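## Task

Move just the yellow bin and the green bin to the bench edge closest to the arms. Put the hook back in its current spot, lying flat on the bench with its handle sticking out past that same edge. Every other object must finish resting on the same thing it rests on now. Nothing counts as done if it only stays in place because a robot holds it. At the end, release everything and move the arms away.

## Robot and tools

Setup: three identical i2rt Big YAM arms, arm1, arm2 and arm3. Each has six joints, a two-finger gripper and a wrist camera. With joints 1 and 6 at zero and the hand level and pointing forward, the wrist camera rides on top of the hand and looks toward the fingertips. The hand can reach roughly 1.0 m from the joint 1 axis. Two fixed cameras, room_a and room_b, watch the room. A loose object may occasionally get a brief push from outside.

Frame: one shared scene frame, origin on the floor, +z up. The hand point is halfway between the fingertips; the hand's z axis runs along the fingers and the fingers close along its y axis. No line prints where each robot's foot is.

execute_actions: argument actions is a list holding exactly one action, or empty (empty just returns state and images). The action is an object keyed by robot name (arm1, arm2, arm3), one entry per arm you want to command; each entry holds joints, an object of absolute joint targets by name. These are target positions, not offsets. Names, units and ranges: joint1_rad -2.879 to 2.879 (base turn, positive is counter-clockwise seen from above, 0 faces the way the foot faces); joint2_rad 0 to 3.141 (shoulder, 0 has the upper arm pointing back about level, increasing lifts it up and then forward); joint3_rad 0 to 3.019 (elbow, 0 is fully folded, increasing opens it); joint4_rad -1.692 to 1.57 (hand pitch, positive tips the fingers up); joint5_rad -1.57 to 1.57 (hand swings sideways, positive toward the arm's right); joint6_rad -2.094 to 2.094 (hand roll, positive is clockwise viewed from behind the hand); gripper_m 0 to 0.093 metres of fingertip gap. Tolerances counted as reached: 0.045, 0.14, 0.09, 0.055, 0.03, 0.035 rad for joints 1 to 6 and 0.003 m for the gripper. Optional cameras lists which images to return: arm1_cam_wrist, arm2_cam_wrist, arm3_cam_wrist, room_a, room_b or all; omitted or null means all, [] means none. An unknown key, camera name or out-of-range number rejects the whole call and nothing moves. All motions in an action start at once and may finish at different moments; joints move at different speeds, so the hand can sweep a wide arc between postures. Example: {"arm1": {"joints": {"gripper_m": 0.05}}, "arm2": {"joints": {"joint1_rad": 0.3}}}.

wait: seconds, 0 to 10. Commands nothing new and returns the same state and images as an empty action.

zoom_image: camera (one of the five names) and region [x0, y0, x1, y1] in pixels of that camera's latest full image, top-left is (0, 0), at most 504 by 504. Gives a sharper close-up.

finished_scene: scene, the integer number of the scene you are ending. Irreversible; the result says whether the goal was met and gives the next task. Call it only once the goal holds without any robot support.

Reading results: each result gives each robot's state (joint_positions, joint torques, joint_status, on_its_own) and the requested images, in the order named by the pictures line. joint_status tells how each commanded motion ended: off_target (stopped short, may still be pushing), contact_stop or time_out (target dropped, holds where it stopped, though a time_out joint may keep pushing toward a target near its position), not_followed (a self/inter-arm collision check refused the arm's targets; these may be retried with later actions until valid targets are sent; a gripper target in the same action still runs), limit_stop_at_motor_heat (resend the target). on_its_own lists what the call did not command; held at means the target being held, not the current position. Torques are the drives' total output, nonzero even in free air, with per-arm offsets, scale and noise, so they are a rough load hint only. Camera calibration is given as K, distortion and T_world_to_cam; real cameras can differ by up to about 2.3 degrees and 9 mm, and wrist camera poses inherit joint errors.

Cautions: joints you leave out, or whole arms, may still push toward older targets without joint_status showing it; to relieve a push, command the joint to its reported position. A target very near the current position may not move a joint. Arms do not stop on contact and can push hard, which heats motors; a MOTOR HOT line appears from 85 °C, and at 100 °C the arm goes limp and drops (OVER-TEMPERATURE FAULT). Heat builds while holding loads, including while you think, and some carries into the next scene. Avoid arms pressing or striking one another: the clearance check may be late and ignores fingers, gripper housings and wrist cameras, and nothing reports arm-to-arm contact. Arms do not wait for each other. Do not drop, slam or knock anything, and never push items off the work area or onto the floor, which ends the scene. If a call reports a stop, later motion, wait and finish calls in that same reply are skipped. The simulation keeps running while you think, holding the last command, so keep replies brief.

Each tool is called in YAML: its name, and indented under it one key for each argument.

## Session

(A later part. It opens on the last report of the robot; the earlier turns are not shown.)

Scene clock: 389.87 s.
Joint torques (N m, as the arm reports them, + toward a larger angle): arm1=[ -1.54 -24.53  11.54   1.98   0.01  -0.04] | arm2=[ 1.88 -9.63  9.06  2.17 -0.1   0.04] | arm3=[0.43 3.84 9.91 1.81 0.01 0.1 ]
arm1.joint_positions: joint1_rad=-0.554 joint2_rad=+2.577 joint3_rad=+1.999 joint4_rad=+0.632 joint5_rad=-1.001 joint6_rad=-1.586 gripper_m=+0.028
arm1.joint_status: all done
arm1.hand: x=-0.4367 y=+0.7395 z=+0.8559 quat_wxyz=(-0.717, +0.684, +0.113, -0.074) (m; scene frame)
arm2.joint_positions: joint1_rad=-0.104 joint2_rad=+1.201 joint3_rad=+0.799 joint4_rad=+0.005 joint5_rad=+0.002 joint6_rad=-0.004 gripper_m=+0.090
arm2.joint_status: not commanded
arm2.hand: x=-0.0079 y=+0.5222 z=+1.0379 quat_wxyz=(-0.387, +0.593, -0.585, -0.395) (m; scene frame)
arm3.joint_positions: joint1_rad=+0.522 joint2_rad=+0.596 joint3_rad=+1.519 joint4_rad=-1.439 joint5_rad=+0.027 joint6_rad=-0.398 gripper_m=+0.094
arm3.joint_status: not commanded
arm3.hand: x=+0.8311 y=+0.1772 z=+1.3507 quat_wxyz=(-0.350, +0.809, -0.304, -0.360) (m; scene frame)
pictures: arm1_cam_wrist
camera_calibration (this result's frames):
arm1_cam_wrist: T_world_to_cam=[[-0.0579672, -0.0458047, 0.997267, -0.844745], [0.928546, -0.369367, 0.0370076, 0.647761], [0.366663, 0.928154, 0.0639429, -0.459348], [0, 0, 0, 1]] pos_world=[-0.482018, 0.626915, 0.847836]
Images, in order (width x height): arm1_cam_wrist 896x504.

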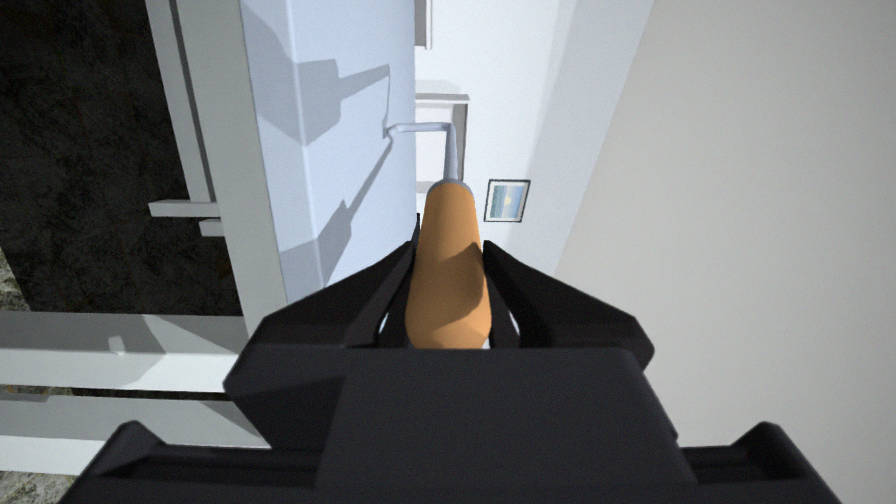

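execute_actions:
  actions:
    - {"arm1":{"joints":{"joint2_rad":2.36,"joint4_rad":0.47}}}
  cameras: []

execute_actions:
  actions:
    - {"arm1":{"joints":{"joint2_rad":2.2,"joint4_rad":0.32}}}
  cameras: []

execute_actions:
  actions:
    - {"arm1":{"joints":{"joint1_rad":-0.38,"joint5_rad":-0.82}}}
  cameras: []

execute_actions:
  actions:
    - {"arm1":{"joints":{"joint1_rad":-0.2,"joint5_rad":-0.64}}}
  cameras: ["arm1_cam_wrist"]

execute_actions:
  actions:
    - {"arm1":{"joints":{"joint1_rad":-0.02,"joint5_rad":-0.46}}}
  cameras: []

execute_actions:
  actions:
    - {"arm1":{"joints":{"joint1_rad":0.16,"joint5_rad":-0.29}}}
  cameras: []

execute_actions:
  actions:
    - {"arm1":{"joints":{"joint1_rad":0.34,"joint5_rad":-0.11}}}
  cameras: []

execute_actions:
  actions:
    - {"arm1":{"joints":{"joint1_rad":0.52,"joint5_rad":0.07}}}
  cameras: []

execute_actions:
  actions:
    - {"arm1":{"joints":{"joint1_rad":0.7,"joint5_rad":0.25}}}
  cameras: []

execute_actions:
  actions:
    - {"arm1":{"joints":{"joint1_rad":0.888,"joint5_rad":0.423}}}
  cameras: ["arm1_cam_wrist"]

Scene clock: 406.23 s.
Joint torques (N m, as the arm reports them, + toward a larger angle): arm1=[ -1.73 -22.39  13.22   2.1   -0.02  -0.05] | arm2=[ 1.87 -9.61  9.    2.24 -0.11  0.05] | arm3=[0.43 3.83 9.96 1.8  0.01 0.1 ]
arm1.joint_positions: joint1_rad=-0.554 joint2_rad=+2.396 joint3_rad=+1.988 joint4_rad=+0.460 joint5_rad=-1.001 joint6_rad=-1.587 gripper_m=+0.028
arm1.joint_status: all done
arm1.hand: x=-0.4371 y=+0.7375 z=+0.9738 quat_wxyz=(-0.716, +0.685, +0.112, -0.074) (m; scene frame)
arm2.joint_positions: joint1_rad=-0.104 joint2_rad=+1.201 joint3_rad=+0.799 joint4_rad=+0.005 joint5_rad=+0.002 joint6_rad=-0.004 gripper_m=+0.090
arm2.joint_status: not commanded
arm2.hand: x=-0.0079 y=+0.5222 z=+1.0379 quat_wxyz=(-0.387, +0.593, -0.585, -0.395) (m; scene frame)
arm3.joint_positions: joint1_rad=+0.522 joint2_rad=+0.596 joint3_rad=+1.519 joint4_rad=-1.439 joint5_rad=+0.027 joint6_rad=-0.398 gripper_m=+0.094
arm3.joint_status: not commanded
arm3.hand: x=+0.8311 y=+0.1772 z=+1.3507 quat_wxyz=(-0.350, +0.809, -0.304, -0.360) (m; scene frame)
pictures: none
No camera images: the call's "cameras" was empty. Leave "cameras" out to get every camera's image.

Scene clock: 407.63 s.
Joint torques (N m, as the arm reports them, + toward a larger angle): arm1=[ -1.55 -21.69  14.     2.08  -0.02  -0.05] | arm2=[ 2.03 -9.61  9.09  2.26 -0.11  0.04] | arm3=[0.51 3.79 9.94 1.79 0.01 0.1 ]
arm1.joint_positions: joint1_rad=-0.554 joint2_rad=+2.234 joint3_rad=+1.985 joint4_rad=+0.311 joint5_rad=-1.001 joint6_rad=-1.587 gripper_m=+0.028
arm1.joint_status: all done
arm1.hand: x=-0.4488 y=+0.7233 z=+1.0824 quat_wxyz=(-0.718, +0.683, +0.115, -0.072) (m; scene frame)
arm2.joint_positions: joint1_rad=-0.104 joint2_rad=+1.201 joint3_rad=+0.799 joint4_rad=+0.005 joint5_rad=+0.002 joint6_rad=-0.004 gripper_m=+0.090
arm2.joint_status: not commanded
arm2.hand: x=-0.0079 y=+0.5222 z=+1.0379 quat_wxyz=(-0.387, +0.593, -0.585, -0.395) (m; scene frame)
arm3.joint_positions: joint1_rad=+0.522 joint2_rad=+0.596 joint3_rad=+1.519 joint4_rad=-1.439 joint5_rad=+0.027 joint6_rad=-0.398 gripper_m=+0.094
arm3.joint_status: not commanded
arm3.hand: x=+0.8311 y=+0.1772 z=+1.3507 quat_wxyz=(-0.350, +0.809, -0.304, -0.360) (m; scene frame)
pictures: none
No camera images: the call's "cameras" was empty. Leave "cameras" out to get every camera's image.

Scene clock: 409.33 s.
Joint torques (N m, as the arm reports them, + toward a larger angle): arm1=[ -0.44 -21.88  14.07   2.31  -0.05  -0.03] | arm2=[ 1.98 -9.64  9.03  2.21 -0.11  0.04] | arm3=[0.51 3.79 9.94 1.78 0.01 0.09]
arm1.joint_positions: joint1_rad=-0.387 joint2_rad=+2.234 joint3_rad=+1.985 joint4_rad=+0.308 joint5_rad=-0.819 joint6_rad=-1.587 gripper_m=+0.028
arm1.joint_status: all done
arm1.hand: x=-0.5463 y=+0.8002 z=+1.0843 quat_wxyz=(-0.721, +0.681, +0.106, -0.070) (m; scene frame)
arm2.joint_positions: joint1_rad=-0.104 joint2_rad=+1.201 joint3_rad=+0.799 joint4_rad=+0.005 joint5_rad=+0.002 joint6_rad=-0.004 gripper_m=+0.090
arm2.joint_status: not commanded
arm2.hand: x=-0.0079 y=+0.5222 z=+1.0379 quat_wxyz=(-0.387, +0.593, -0.585, -0.395) (m; scene frame)
arm3.joint_positions: joint1_rad=+0.522 joint2_rad=+0.596 joint3_rad=+1.519 joint4_rad=-1.439 joint5_rad=+0.027 joint6_rad=-0.398 gripper_m=+0.094
arm3.joint_status: not commanded
arm3.hand: x=+0.8311 y=+0.1772 z=+1.3507 quat_wxyz=(-0.350, +0.809, -0.304, -0.360) (m; scene frame)
pictures: none
No camera images: the call's "cameras" was empty. Leave "cameras" out to get every camera's image.

Scene clock: 411.10 s.
Joint torques (N m, as the arm reports them, + toward a larger angle): arm1=[ -0.6  -21.96  14.14   2.52  -0.07  -0.04] | arm2=[ 2.03 -9.64  9.11  2.21 -0.11  0.04] | arm3=[0.49 3.83 9.95 1.8  0.01 0.1 ]
arm1.joint_positions: joint1_rad=-0.207 joint2_rad=+2.234 joint3_rad=+1.985 joint4_rad=+0.305 joint5_rad=-0.639 joint6_rad=-1.587 gripper_m=+0.028
arm1.joint_status: all done
arm1.hand: x=-0.6660 y=+0.8624 z=+1.0857 quat_wxyz=(-0.722, +0.680, +0.102, -0.074) (m; scene frame)
arm2.joint_positions: joint1_rad=-0.104 joint2_rad=+1.201 joint3_rad=+0.799 joint4_rad=+0.005 joint5_rad=+0.002 joint6_rad=-0.004 gripper_m=+0.090
arm2.joint_status: not commanded
arm2.hand: x=-0.0079 y=+0.5222 z=+1.0379 quat_wxyz=(-0.387, +0.593, -0.585, -0.395) (m; scene frame)
arm3.joint_positions: joint1_rad=+0.522 joint2_rad=+0.596 joint3_rad=+1.519 joint4_rad=-1.439 joint5_rad=+0.027 joint6_rad=-0.398 gripper_m=+0.094
arm3.joint_status: not commanded
arm3.hand: x=+0.8311 y=+0.1772 z=+1.3507 quat_wxyz=(-0.350, +0.809, -0.304, -0.360) (m; scene frame)
pictures: arm1_cam_wrist
camera_calibration (this result's frames):
arm1_cam_wrist: T_world_to_cam=[[-0.0433275, -0.0564897, 0.997463, -1.06279], [0.923304, -0.38363, 0.01838, 0.926626], [0.381618, 0.921758, 0.0687788, -0.493876], [0, 0, 0, 1]] pos_world=[-0.713133, 0.750678, 1.07703]
Images, in order (width x height): arm1_cam_wrist 896x504.

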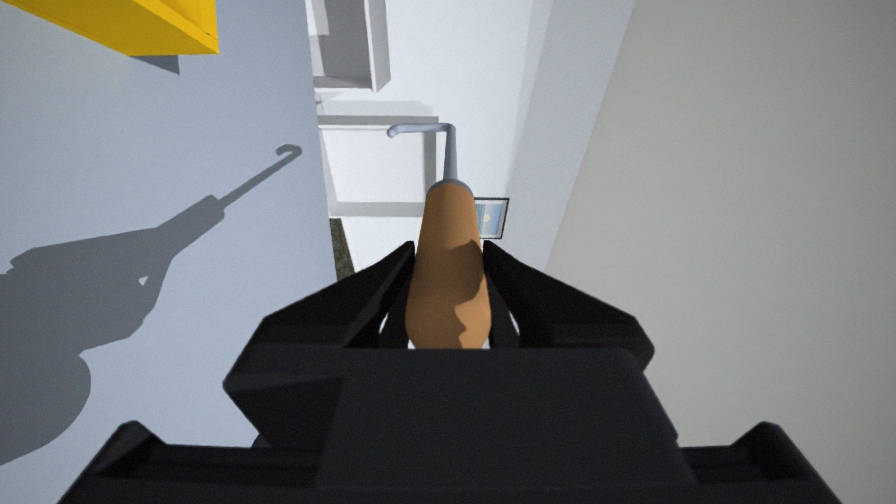

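Scene clock: 412.87 s.
Joint torques (N m, as the arm reports them, + toward a larger angle): arm1=[ -0.56 -21.91  14.24   2.78  -0.09  -0.02] | arm2=[ 1.86 -9.79  9.1   2.22 -0.12  0.04] | arm3=[0.49 3.85 9.96 1.81 0.01 0.1 ]
arm1.joint_positions: joint1_rad=-0.027 joint2_rad=+2.234 joint3_rad=+1.985 joint4_rad=+0.302 joint5_rad=-0.459 joint6_rad=-1.587 gripper_m=+0.028
arm1.joint_status: all done
arm1.hand: x=-0.7956 y=+0.9023 z=+1.0868 quat_wxyz=(-0.723, +0.680, +0.099, -0.077) (m; scene frame)
arm2.joint_positions: joint1_rad=-0.104 joint2_rad=+1.201 joint3_rad=+0.799 joint4_rad=+0.005 joint5_rad=+0.002 joint6_rad=-0.004 gripper_m=+0.090
arm2.joint_status: not commanded
arm2.hand: x=-0.0079 y=+0.5222 z=+1.0379 quat_wxyz=(-0.387, +0.593, -0.585, -0.395) (m; scene frame)
arm3.joint_positions: joint1_rad=+0.522 joint2_rad=+0.596 joint3_rad=+1.519 joint4_rad=-1.439 joint5_rad=+0.027 joint6_rad=-0.398 gripper_m=+0.094
arm3.joint_status: not commanded
arm3.hand: x=+0.8311 y=+0.1772 z=+1.3507 quat_wxyz=(-0.350, +0.809, -0.304, -0.360) (m; scene frame)
pictures: none
No camera images: the call's "cameras" was empty. Leave "cameras" out to get every camera's image.

Scene clock: 414.63 s.
Joint torques (N m, as the arm reports them, + toward a larger angle): arm1=[ -0.79 -21.96  14.3    2.88  -0.09  -0.04] | arm2=[ 1.98 -9.56  9.05  2.22 -0.11  0.05] | arm3=[0.49 3.83 9.94 1.78 0.01 0.1 ]
arm1.joint_positions: joint1_rad=+0.153 joint2_rad=+2.234 joint3_rad=+1.985 joint4_rad=+0.301 joint5_rad=-0.288 joint6_rad=-1.587 gripper_m=+0.028
arm1.joint_status: all done
arm1.hand: x=-0.9316 y=+0.9180 z=+1.0876 quat_wxyz=(-0.723, +0.679, +0.099, -0.084) (m; scene frame)
arm2.joint_positions: joint1_rad=-0.104 joint2_rad=+1.201 joint3_rad=+0.799 joint4_rad=+0.005 joint5_rad=+0.002 joint6_rad=-0.004 gripper_m=+0.090
arm2.joint_status: not commanded
arm2.hand: x=-0.0079 y=+0.5222 z=+1.0379 quat_wxyz=(-0.387, +0.593, -0.585, -0.395) (m; scene frame)
arm3.joint_positions: joint1_rad=+0.522 joint2_rad=+0.596 joint3_rad=+1.519 joint4_rad=-1.439 joint5_rad=+0.027 joint6_rad=-0.398 gripper_m=+0.094
arm3.joint_status: not commanded
arm3.hand: x=+0.8311 y=+0.1772 z=+1.3507 quat_wxyz=(-0.350, +0.809, -0.304, -0.360) (m; scene frame)
pictures: none
No camera images: the call's "cameras" was empty. Leave "cameras" out to get every camera's image.

Scene clock: 416.40 s.
Joint torques (N m, as the arm reports them, + toward a larger angle): arm1=[ -0.79 -21.79  14.33   2.95  -0.1   -0.03] | arm2=[ 2.02 -9.73  9.06  2.21 -0.11  0.04] | arm3=[0.48 3.74 9.93 1.8  0.01 0.09]
arm1.joint_positions: joint1_rad=+0.333 joint2_rad=+2.234 joint3_rad=+1.985 joint4_rad=+0.301 joint5_rad=-0.108 joint6_rad=-1.587 gripper_m=+0.028
arm1.joint_status: all done
arm1.hand: x=-1.0663 y=+0.9097 z=+1.0883 quat_wxyz=(-0.723, +0.679, +0.096, -0.087) (m; scene frame)
arm2.joint_positions: joint1_rad=-0.104 joint2_rad=+1.201 joint3_rad=+0.799 joint4_rad=+0.005 joint5_rad=+0.002 joint6_rad=-0.004 gripper_m=+0.090
arm2.joint_status: not commanded
arm2.hand: x=-0.0079 y=+0.5222 z=+1.0379 quat_wxyz=(-0.387, +0.593, -0.585, -0.395) (m; scene frame)
arm3.joint_positions: joint1_rad=+0.522 joint2_rad=+0.596 joint3_rad=+1.519 joint4_rad=-1.439 joint5_rad=+0.027 joint6_rad=-0.398 gripper_m=+0.094
arm3.joint_status: not commanded
arm3.hand: x=+0.8311 y=+0.1772 z=+1.3507 quat_wxyz=(-0.350, +0.809, -0.304, -0.360) (m; scene frame)
pictures: none
No camera images: the call's "cameras" was empty. Leave "cameras" out to get every camera's image.

Scene clock: 418.17 s.
Joint torques (N m, as the arm reports them, + toward a larger angle): arm1=[ -0.9  -22.16  14.36   2.91  -0.11  -0.02] | arm2=[ 1.9  -9.53  9.03  2.23 -0.1   0.04] | arm3=[0.48 3.74 9.96 1.78 0.01 0.1 ]
arm1.joint_positions: joint1_rad=+0.513 joint2_rad=+2.234 joint3_rad=+1.985 joint4_rad=+0.301 joint5_rad=+0.072 joint6_rad=-1.587 gripper_m=+0.028
arm1.joint_status: all done
arm1.hand: x=-1.1981 y=+0.8773 z=+1.0885 quat_wxyz=(-0.722, +0.679, +0.093, -0.090) (m; scene frame)
arm2.joint_positions: joint1_rad=-0.104 joint2_rad=+1.201 joint3_rad=+0.799 joint4_rad=+0.005 joint5_rad=+0.002 joint6_rad=-0.004 gripper_m=+0.090
arm2.joint_status: not commanded
arm2.hand: x=-0.0079 y=+0.5222 z=+1.0379 quat_wxyz=(-0.387, +0.593, -0.585, -0.395) (m; scene frame)
arm3.joint_positions: joint1_rad=+0.522 joint2_rad=+0.596 joint3_rad=+1.519 joint4_rad=-1.439 joint5_rad=+0.027 joint6_rad=-0.398 gripper_m=+0.094
arm3.joint_status: not commanded
arm3.hand: x=+0.8311 y=+0.1772 z=+1.3507 quat_wxyz=(-0.350, +0.809, -0.304, -0.360) (m; scene frame)
pictures: none
No camera images: the call's "cameras" was empty. Leave "cameras" out to get every camera's image.

Scene clock: 419.93 s.
Joint torques (N m, as the arm reports them, + toward a larger angle): arm1=[ -0.94 -21.95  14.3    2.95  -0.12  -0.02] | arm2=[ 1.93 -9.61  9.06  2.27 -0.11  0.04] | arm3=[0.51 3.84 9.94 1.78 0.01 0.1 ]
arm1.joint_positions: joint1_rad=+0.693 joint2_rad=+2.234 joint3_rad=+1.985 joint4_rad=+0.301 joint5_rad=+0.252 joint6_rad=-1.587 gripper_m=+0.028
arm1.joint_status: all done
arm1.hand: x=-1.3212 y=+0.8221 z=+1.0883 quat_wxyz=(-0.722, +0.680, +0.089, -0.093) (m; scene frame)
arm2.joint_positions: joint1_rad=-0.104 joint2_rad=+1.201 joint3_rad=+0.799 joint4_rad=+0.005 joint5_rad=+0.002 joint6_rad=-0.004 gripper_m=+0.090
arm2.joint_status: not commanded
arm2.hand: x=-0.0079 y=+0.5222 z=+1.0379 quat_wxyz=(-0.387, +0.593, -0.585, -0.395) (m; scene frame)
arm3.joint_positions: joint1_rad=+0.522 joint2_rad=+0.596 joint3_rad=+1.519 joint4_rad=-1.439 joint5_rad=+0.027 joint6_rad=-0.398 gripper_m=+0.094
arm3.joint_status: not commanded
arm3.hand: x=+0.8311 y=+0.1772 z=+1.3507 quat_wxyz=(-0.350, +0.809, -0.304, -0.360) (m; scene frame)
pictures: none
No camera images: the call's "cameras" was empty. Leave "cameras" out to get every camera's image.

Scene clock: 421.73 s.
Joint torques (N m, as the arm reports them, + toward a larger angle): arm1=[ -0.97 -22.18  14.26   2.92  -0.13  -0.03] | arm2=[ 1.88 -9.54  9.07  2.24 -0.11  0.03] | arm3=[0.47 3.79 9.94 1.77 0.01 0.1 ]
arm1.joint_positions: joint1_rad=+0.882 joint2_rad=+2.234 joint3_rad=+1.985 joint4_rad=+0.301 joint5_rad=+0.425 joint6_rad=-1.587 gripper_m=+0.028
arm1.joint_status: all done
arm1.hand: x=-1.4406 y=+0.7406 z=+1.0875 quat_wxyz=(-0.719, +0.681, +0.092, -0.102) (m; scene frame)
arm2.joint_positions: joint1_rad=-0.104 joint2_rad=+1.201 joint3_rad=+0.799 joint4_rad=+0.005 joint5_rad=+0.002 joint6_rad=-0.004 gripper_m=+0.090
arm2.joint_status: not commanded
arm2.hand: x=-0.0079 y=+0.5222 z=+1.0379 quat_wxyz=(-0.387, +0.593, -0.585, -0.395) (m; scene frame)
arm3.joint_positions: joint1_rad=+0.522 joint2_rad=+0.596 joint3_rad=+1.519 joint4_rad=-1.439 joint5_rad=+0.027 joint6_rad=-0.398 gripper_m=+0.094
arm3.joint_status: not commanded
arm3.hand: x=+0.8311 y=+0.1772 z=+1.3507 quat_wxyz=(-0.350, +0.809, -0.304, -0.360) (m; scene frame)
pictures: arm1_cam_wrist
camera_calibration (this result's frames):
arm1_cam_wrist: T_world_to_cam=[[0.010671, -0.0454359, 0.99891, -1.03703], [0.933209, -0.358373, -0.0262699, 1.63917], [0.359176, 0.932472, 0.038577, -0.0935348], [0, 0, 0, 1]] pos_world=[-1.48503, 0.627535, 1.08256]
Images, in order (width x height): arm1_cam_wrist 896x504.

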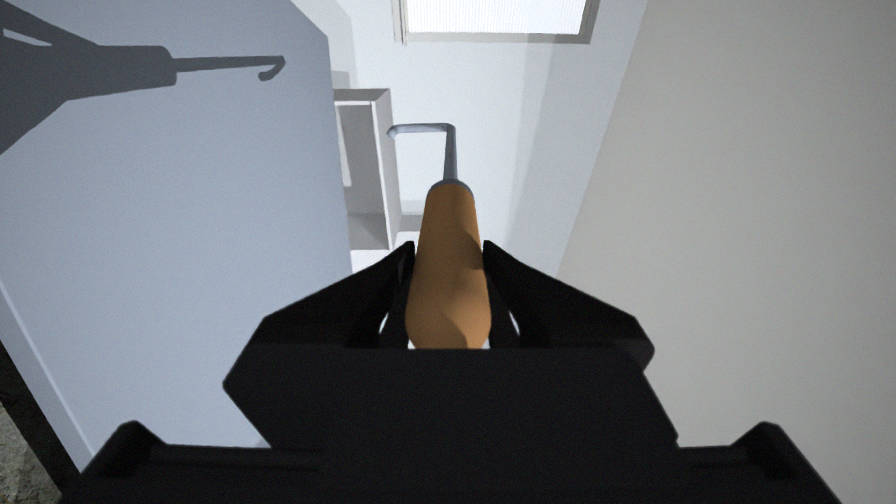

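execute_actions:
  actions:
    - {"arm1":{"joints":{"joint1_rad":0.895,"joint2_rad":2.36,"joint4_rad":0.52}}}
  cameras: []

execute_actions:
  actions:
    - {"arm1":{"joints":{"joint2_rad":2.47,"joint4_rad":0.66}}}
  cameras: []

Scene clock: 427.57 s.
Joint torques (N m, as the arm reports them, + toward a larger angle): arm1=[ -0.75 -25.07  14.53   5.03  -0.1   -0.02] | arm2=[ 1.91 -9.43  9.04  2.22 -0.11  0.05] | arm3=[0.41 3.78 9.95 1.79 0.01 0.09]
arm1.joint_positions: joint1_rad=+0.887 joint2_rad=+2.423 joint3_rad=+1.976 joint4_rad=+0.454 joint5_rad=+0.424 joint6_rad=-1.587 gripper_m=+0.028
arm1.joint_status: joint4_rad time_out (moved +0.153 of +0.219); the others done
arm1.on_its_own: joint4_rad reads +0.454 and still pushes toward +0.520 since a time_out
arm1.hand: x=-1.4559 y=+0.7526 z=+0.9482 quat_wxyz=(-0.706, +0.694, +0.103, -0.095) (m; scene frame)
arm2.joint_positions: joint1_rad=-0.104 joint2_rad=+1.201 joint3_rad=+0.799 joint4_rad=+0.005 joint5_rad=+0.002 joint6_rad=-0.004 gripper_m=+0.090
arm2.joint_status: not commanded
arm2.hand: x=-0.0079 y=+0.5222 z=+1.0379 quat_wxyz=(-0.387, +0.593, -0.585, -0.395) (m; scene frame)
arm3.joint_positions: joint1_rad=+0.522 joint2_rad=+0.596 joint3_rad=+1.519 joint4_rad=-1.439 joint5_rad=+0.027 joint6_rad=-0.398 gripper_m=+0.094
arm3.joint_status: not commanded
arm3.hand: x=+0.8311 y=+0.1772 z=+1.3507 quat_wxyz=(-0.350, +0.809, -0.304, -0.360) (m; scene frame)
pictures: none
No camera images: the call's "cameras" was empty. Leave "cameras" out to get every camera's image.

not run: a stop came earlier in this reply.

execute_actions:
  actions:
    - {"arm1":{"joints":{"joint2_rad":2.47,"joint4_rad":0.66}}}
  cameras: []

Scene clock: 432.43 s.
Joint torques (N m, as the arm reports them, + toward a larger angle): arm1=[ -0.82 -24.76  14.07   4.98  -0.09  -0.02] | arm2=[ 1.94 -9.45  9.05  2.24 -0.11  0.04] | arm3=[0.46 3.82 9.95 1.79 0.01 0.1 ]
arm1.joint_positions: joint1_rad=+0.887 joint2_rad=+2.528 joint3_rad=+1.976 joint4_rad=+0.594 joint5_rad=+0.424 joint6_rad=-1.587 gripper_m=+0.028
arm1.joint_status: joint4_rad time_out (moved +0.141 of +0.206); the others done
arm1.on_its_own: joint4_rad reads +0.594 and still pushes toward +0.660 since a time_out
arm1.hand: x=-1.4558 y=+0.7528 z=+0.8849 quat_wxyz=(-0.716, +0.684, +0.096, -0.102) (m; scene frame)
arm2.joint_positions: joint1_rad=-0.104 joint2_rad=+1.201 joint3_rad=+0.799 joint4_rad=+0.005 joint5_rad=+0.002 joint6_rad=-0.004 gripper_m=+0.090
arm2.joint_status: not commanded
arm2.hand: x=-0.0079 y=+0.5222 z=+1.0379 quat_wxyz=(-0.387, +0.593, -0.585, -0.395) (m; scene frame)
arm3.joint_positions: joint1_rad=+0.522 joint2_rad=+0.596 joint3_rad=+1.519 joint4_rad=-1.439 joint5_rad=+0.027 joint6_rad=-0.398 gripper_m=+0.094
arm3.joint_status: not commanded
arm3.hand: x=+0.8311 y=+0.1772 z=+1.3507 quat_wxyz=(-0.350, +0.809, -0.304, -0.360) (m; scene frame)
pictures: none
No camera images: the call's "cameras" was empty. Leave "cameras" out to get every camera's image.

execute_actions:
  actions:
    - {"arm1":{"joints":{"joint2_rad":2.53,"joint6_rad":-1.0}}}
  cameras: []

execute_actions:
  actions:
    - {"arm1":{"joints":{"joint2_rad":2.57,"joint6_rad":-0.5}}}
  cameras: []

execute_actions:
  actions:
    - {"arm1":{"joints":{"joint2_rad":2.61,"joint6_rad":0}}}
  cameras: ["arm1_cam_wrist"]

Scene clock: 439.60 s.
Joint torques (N m, as the arm reports them, + toward a larger angle): arm1=[ -0.67 -23.    13.85   4.13  -0.18   0.18] | arm2=[ 1.91 -9.4   9.09  2.21 -0.11  0.04] | arm3=[0.47 3.8  9.94 1.8  0.01 0.09]
arm1.joint_positions: joint1_rad=+0.887 joint2_rad=+2.563 joint3_rad=+1.976 joint4_rad=+0.613 joint5_rad=+0.427 joint6_rad=-1.007 gripper_m=+0.028
arm1.joint_status: all done
arm1.hand: x=-1.4545 y=+0.7519 z=+0.8578 quat_wxyz=(-0.654, +0.688, -0.103, -0.297) (m; scene frame)
arm2.joint_positions: joint1_rad=-0.104 joint2_rad=+1.201 joint3_rad=+0.799 joint4_rad=+0.005 joint5_rad=+0.002 joint6_rad=-0.004 gripper_m=+0.090
arm2.joint_status: not commanded
arm2.hand: x=-0.0079 y=+0.5222 z=+1.0379 quat_wxyz=(-0.387, +0.593, -0.585, -0.395) (m; scene frame)
arm3.joint_positions: joint1_rad=+0.522 joint2_rad=+0.596 joint3_rad=+1.519 joint4_rad=-1.439 joint5_rad=+0.027 joint6_rad=-0.398 gripper_m=+0.094
arm3.joint_status: not commanded
arm3.hand: x=+0.8311 y=+0.1772 z=+1.3507 quat_wxyz=(-0.350, +0.809, -0.304, -0.360) (m; scene frame)
pictures: none
No camera images: the call's "cameras" was empty. Leave "cameras" out to get every camera's image.

Scene clock: 441.10 s.
Joint torques (N m, as the arm reports them, + toward a larger angle): arm1=[ -0.61 -21.53  13.77   3.59  -0.22   0.11] | arm2=[ 1.79 -9.69  9.01  2.2  -0.12  0.04] | arm3=[0.46 3.86 9.93 1.79 0.01 0.09]
arm1.joint_positions: joint1_rad=+0.887 joint2_rad=+2.582 joint3_rad=+1.976 joint4_rad=+0.624 joint5_rad=+0.428 joint6_rad=-0.504 gripper_m=+0.028
arm1.joint_status: all done
arm1.hand: x=-1.4535 y=+0.7511 z=+0.8433 quat_wxyz=(-0.558, +0.643, -0.271, -0.448) (m; scene frame)
arm2.joint_positions: joint1_rad=-0.104 joint2_rad=+1.201 joint3_rad=+0.799 joint4_rad=+0.005 joint5_rad=+0.002 joint6_rad=-0.004 gripper_m=+0.090
arm2.joint_status: not commanded
arm2.hand: x=-0.0079 y=+0.5222 z=+1.0379 quat_wxyz=(-0.387, +0.593, -0.585, -0.395) (m; scene frame)
arm3.joint_positions: joint1_rad=+0.522 joint2_rad=+0.596 joint3_rad=+1.519 joint4_rad=-1.439 joint5_rad=+0.027 joint6_rad=-0.398 gripper_m=+0.094
arm3.joint_status: not commanded
arm3.hand: x=+0.8311 y=+0.1772 z=+1.3507 quat_wxyz=(-0.350, +0.809, -0.304, -0.360) (m; scene frame)
pictures: none
No camera images: the call's "cameras" was empty. Leave "cameras" out to get every camera's image.

Scene clock: 442.60 s.
Joint torques (N m, as the arm reports them, + toward a larger angle): arm1=[ -0.64 -21.29  13.51   2.99  -0.38   0.03] | arm2=[ 1.96 -9.61  9.03  2.22 -0.11  0.04] | arm3=[0.41 3.75 9.95 1.8  0.01 0.1 ]
arm1.joint_positions: joint1_rad=+0.887 joint2_rad=+2.619 joint3_rad=+1.977 joint4_rad=+0.638 joint5_rad=+0.432 joint6_rad=-0.002 gripper_m=+0.028
arm1.joint_status: all done
arm1.hand: x=-1.4510 y=+0.7493 z=+0.8139 quat_wxyz=(-0.429, +0.563, -0.426, -0.564) (m; scene frame)
arm2.joint_positions: joint1_rad=-0.104 joint2_rad=+1.201 joint3_rad=+0.799 joint4_rad=+0.005 joint5_rad=+0.002 joint6_rad=-0.004 gripper_m=+0.090
arm2.joint_status: not commanded
arm2.hand: x=-0.0079 y=+0.5222 z=+1.0379 quat_wxyz=(-0.387, +0.593, -0.585, -0.395) (m; scene frame)
arm3.joint_positions: joint1_rad=+0.522 joint2_rad=+0.596 joint3_rad=+1.519 joint4_rad=-1.439 joint5_rad=+0.027 joint6_rad=-0.398 gripper_m=+0.094
arm3.joint_status: not commanded
arm3.hand: x=+0.8311 y=+0.1772 z=+1.3507 quat_wxyz=(-0.350, +0.809, -0.304, -0.360) (m; scene frame)
pictures: arm1_cam_wrist
camera_calibration (this result's frames):
arm1_cam_wrist: T_world_to_cam=[[0.960488, 0.278111, 0.0108635, 1.17668], [0.17393, -0.569302, -0.80352, 1.33373], [-0.217283, 0.77366, -0.595179, -0.28896], [0, 0, 0, 1]] pos_world=[-1.42495, 0.6556, 0.886908]
Images, in order (width x height): arm1_cam_wrist 896x504.

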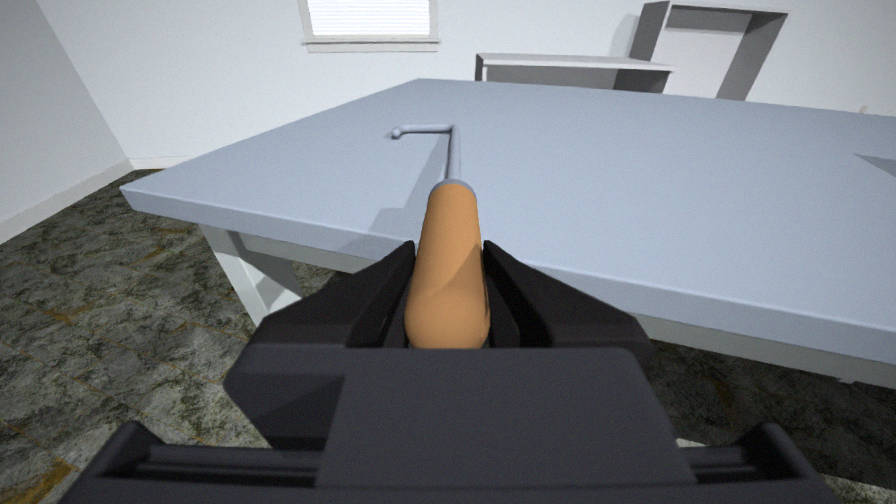

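execute_actions:
  actions:
    - {"arm1":{"joints":{"gripper_m":0.09}}}
  cameras: ["room_a"]

execute_actions:
  actions:
    - {"arm1":{"joints":{"joint2_rad":2.3}}}
  cameras: []

execute_actions:
  actions:
    - {"arm1":{"joints":{"joint1_rad":0.3,"joint2_rad":1.4,"joint3_rad":1.0,"joint4_rad":0.3,"joint5_rad":0}}}
  cameras: ["room_a","room_b"]

Scene clock: 453.43 s.
Joint torques (N m, as the arm reports them, + toward a larger angle): arm1=[ -0.6  -21.29  12.68   3.01  -0.16   0.03] | arm2=[ 1.92 -9.49  9.01  2.29 -0.11  0.03] | arm3=[0.53 3.76 9.95 1.8  0.01 0.1 ]
arm1.joint_positions: joint1_rad=+0.887 joint2_rad=+2.619 joint3_rad=+1.986 joint4_rad=+0.638 joint5_rad=+0.426 joint6_rad=-0.002 gripper_m=+0.090
arm1.joint_status: all done
arm1.hand: x=-1.4536 y=+0.7504 z=+0.8190 quat_wxyz=(-0.428, +0.561, -0.423, -0.569) (m; scene frame)
arm2.joint_positions: joint1_rad=-0.104 joint2_rad=+1.201 joint3_rad=+0.799 joint4_rad=+0.005 joint5_rad=+0.002 joint6_rad=-0.004 gripper_m=+0.090
arm2.joint_status: not commanded
arm2.hand: x=-0.0079 y=+0.5222 z=+1.0379 quat_wxyz=(-0.387, +0.593, -0.585, -0.395) (m; scene frame)
arm3.joint_positions: joint1_rad=+0.522 joint2_rad=+0.596 joint3_rad=+1.519 joint4_rad=-1.439 joint5_rad=+0.027 joint6_rad=-0.398 gripper_m=+0.094
arm3.joint_status: not commanded
arm3.hand: x=+0.8311 y=+0.1772 z=+1.3507 quat_wxyz=(-0.350, +0.809, -0.304, -0.360) (m; scene frame)
pictures: room_a
Images, in order (width x height): room_a 896x504.

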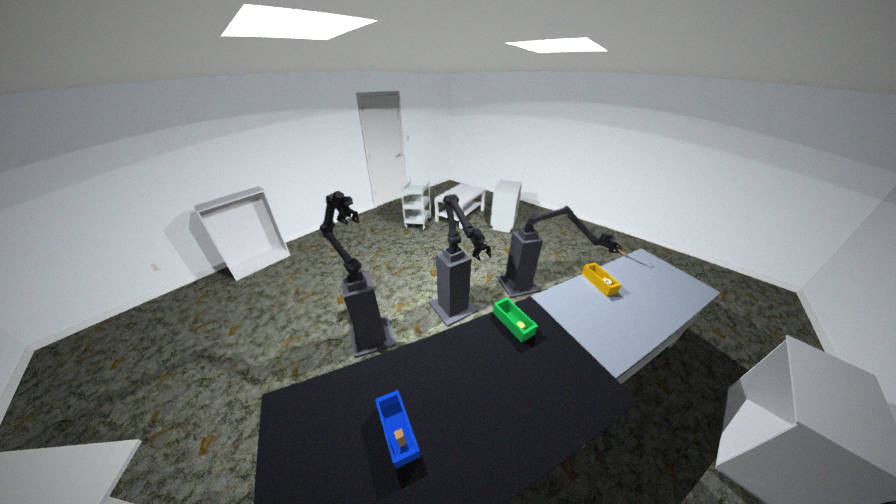

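Scene clock: 455.07 s.
Joint torques (N m, as the arm reports them, + toward a larger angle): arm1=[ -0.86 -20.65  11.11   1.92  -0.24   0.02] | arm2=[ 1.98 -9.51  9.01  2.18 -0.11  0.04] | arm3=[0.49 3.84 9.92 1.8  0.01 0.09]
arm1.joint_positions: joint1_rad=+0.887 joint2_rad=+2.311 joint3_rad=+2.017 joint4_rad=+0.655 joint5_rad=+0.426 joint6_rad=-0.002 gripper_m=+0.090
arm1.joint_status: all done
arm1.hand: x=-1.4438 y=+0.7375 z=+1.1181 quat_wxyz=(-0.448, +0.429, -0.388, -0.681) (m; scene frame)
arm2.joint_positions: joint1_rad=-0.104 joint2_rad=+1.201 joint3_rad=+0.799 joint4_rad=+0.005 joint5_rad=+0.002 joint6_rad=-0.004 gripper_m=+0.090
arm2.joint_status: not commanded
arm2.hand: x=-0.0079 y=+0.5222 z=+1.0379 quat_wxyz=(-0.387, +0.593, -0.585, -0.395) (m; scene frame)
arm3.joint_positions: joint1_rad=+0.522 joint2_rad=+0.596 joint3_rad=+1.519 joint4_rad=-1.439 joint5_rad=+0.027 joint6_rad=-0.398 gripper_m=+0.094
arm3.joint_status: not commanded
arm3.hand: x=+0.8311 y=+0.1772 z=+1.3507 quat_wxyz=(-0.350, +0.809, -0.304, -0.360) (m; scene frame)
pictures: none
No camera images: the call's "cameras" was empty. Leave "cameras" out to get every camera's image.

Scene clock: 456.73 s.
Joint torques (N m, as the arm reports them, + toward a larger angle): arm1=[-1.96 -9.23 11.    1.71 -0.05  0.03] | arm2=[ 1.94 -9.59  9.05  2.22 -0.1   0.03] | arm3=[0.45 3.83 9.93 1.79 0.02 0.09]
arm1.joint_positions: joint1_rad=+0.308 joint2_rad=+1.405 joint3_rad=+0.987 joint4_rad=+0.310 joint5_rad=+0.000 joint6_rad=-0.002 gripper_m=+0.090
arm1.joint_status: all done
arm1.hand: x=-0.9865 y=+0.6144 z=+1.1143 quat_wxyz=(-0.444, +0.556, -0.490, -0.504) (m; scene frame)
arm2.joint_positions: joint1_rad=-0.104 joint2_rad=+1.201 joint3_rad=+0.799 joint4_rad=+0.005 joint5_rad=+0.002 joint6_rad=-0.004 gripper_m=+0.090
arm2.joint_status: not commanded
arm2.hand: x=-0.0079 y=+0.5222 z=+1.0379 quat_wxyz=(-0.387, +0.593, -0.585, -0.395) (m; scene frame)
arm3.joint_positions: joint1_rad=+0.522 joint2_rad=+0.596 joint3_rad=+1.519 joint4_rad=-1.439 joint5_rad=+0.027 joint6_rad=-0.398 gripper_m=+0.094
arm3.joint_status: not commanded
arm3.hand: x=+0.8311 y=+0.1772 z=+1.3507 quat_wxyz=(-0.350, +0.809, -0.304, -0.360) (m; scene frame)
pictures: room_a, room_b
Images, in order (width x height): room_a 896x504, room_b 896x504.

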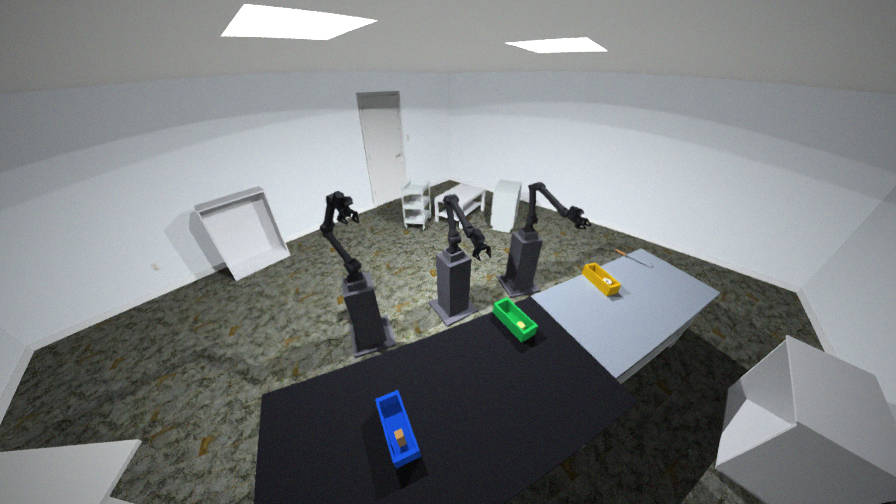

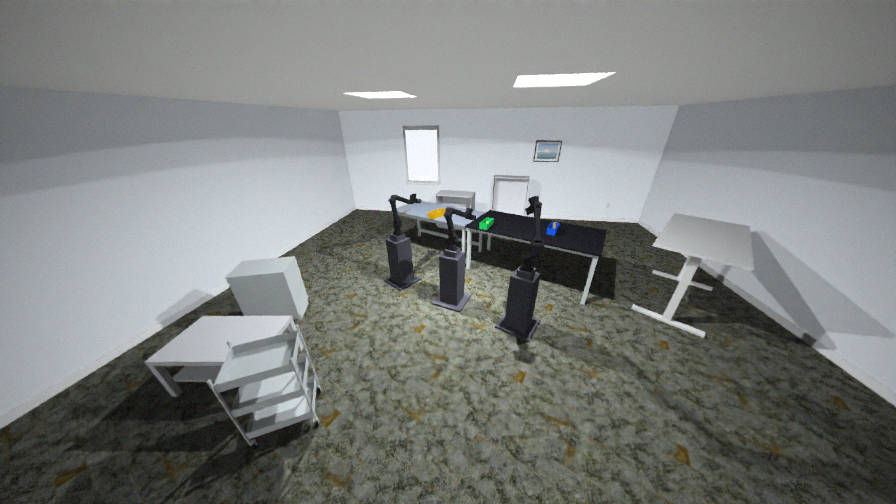

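finished_scene:
  scene: 2

The scene is finished: the task was done.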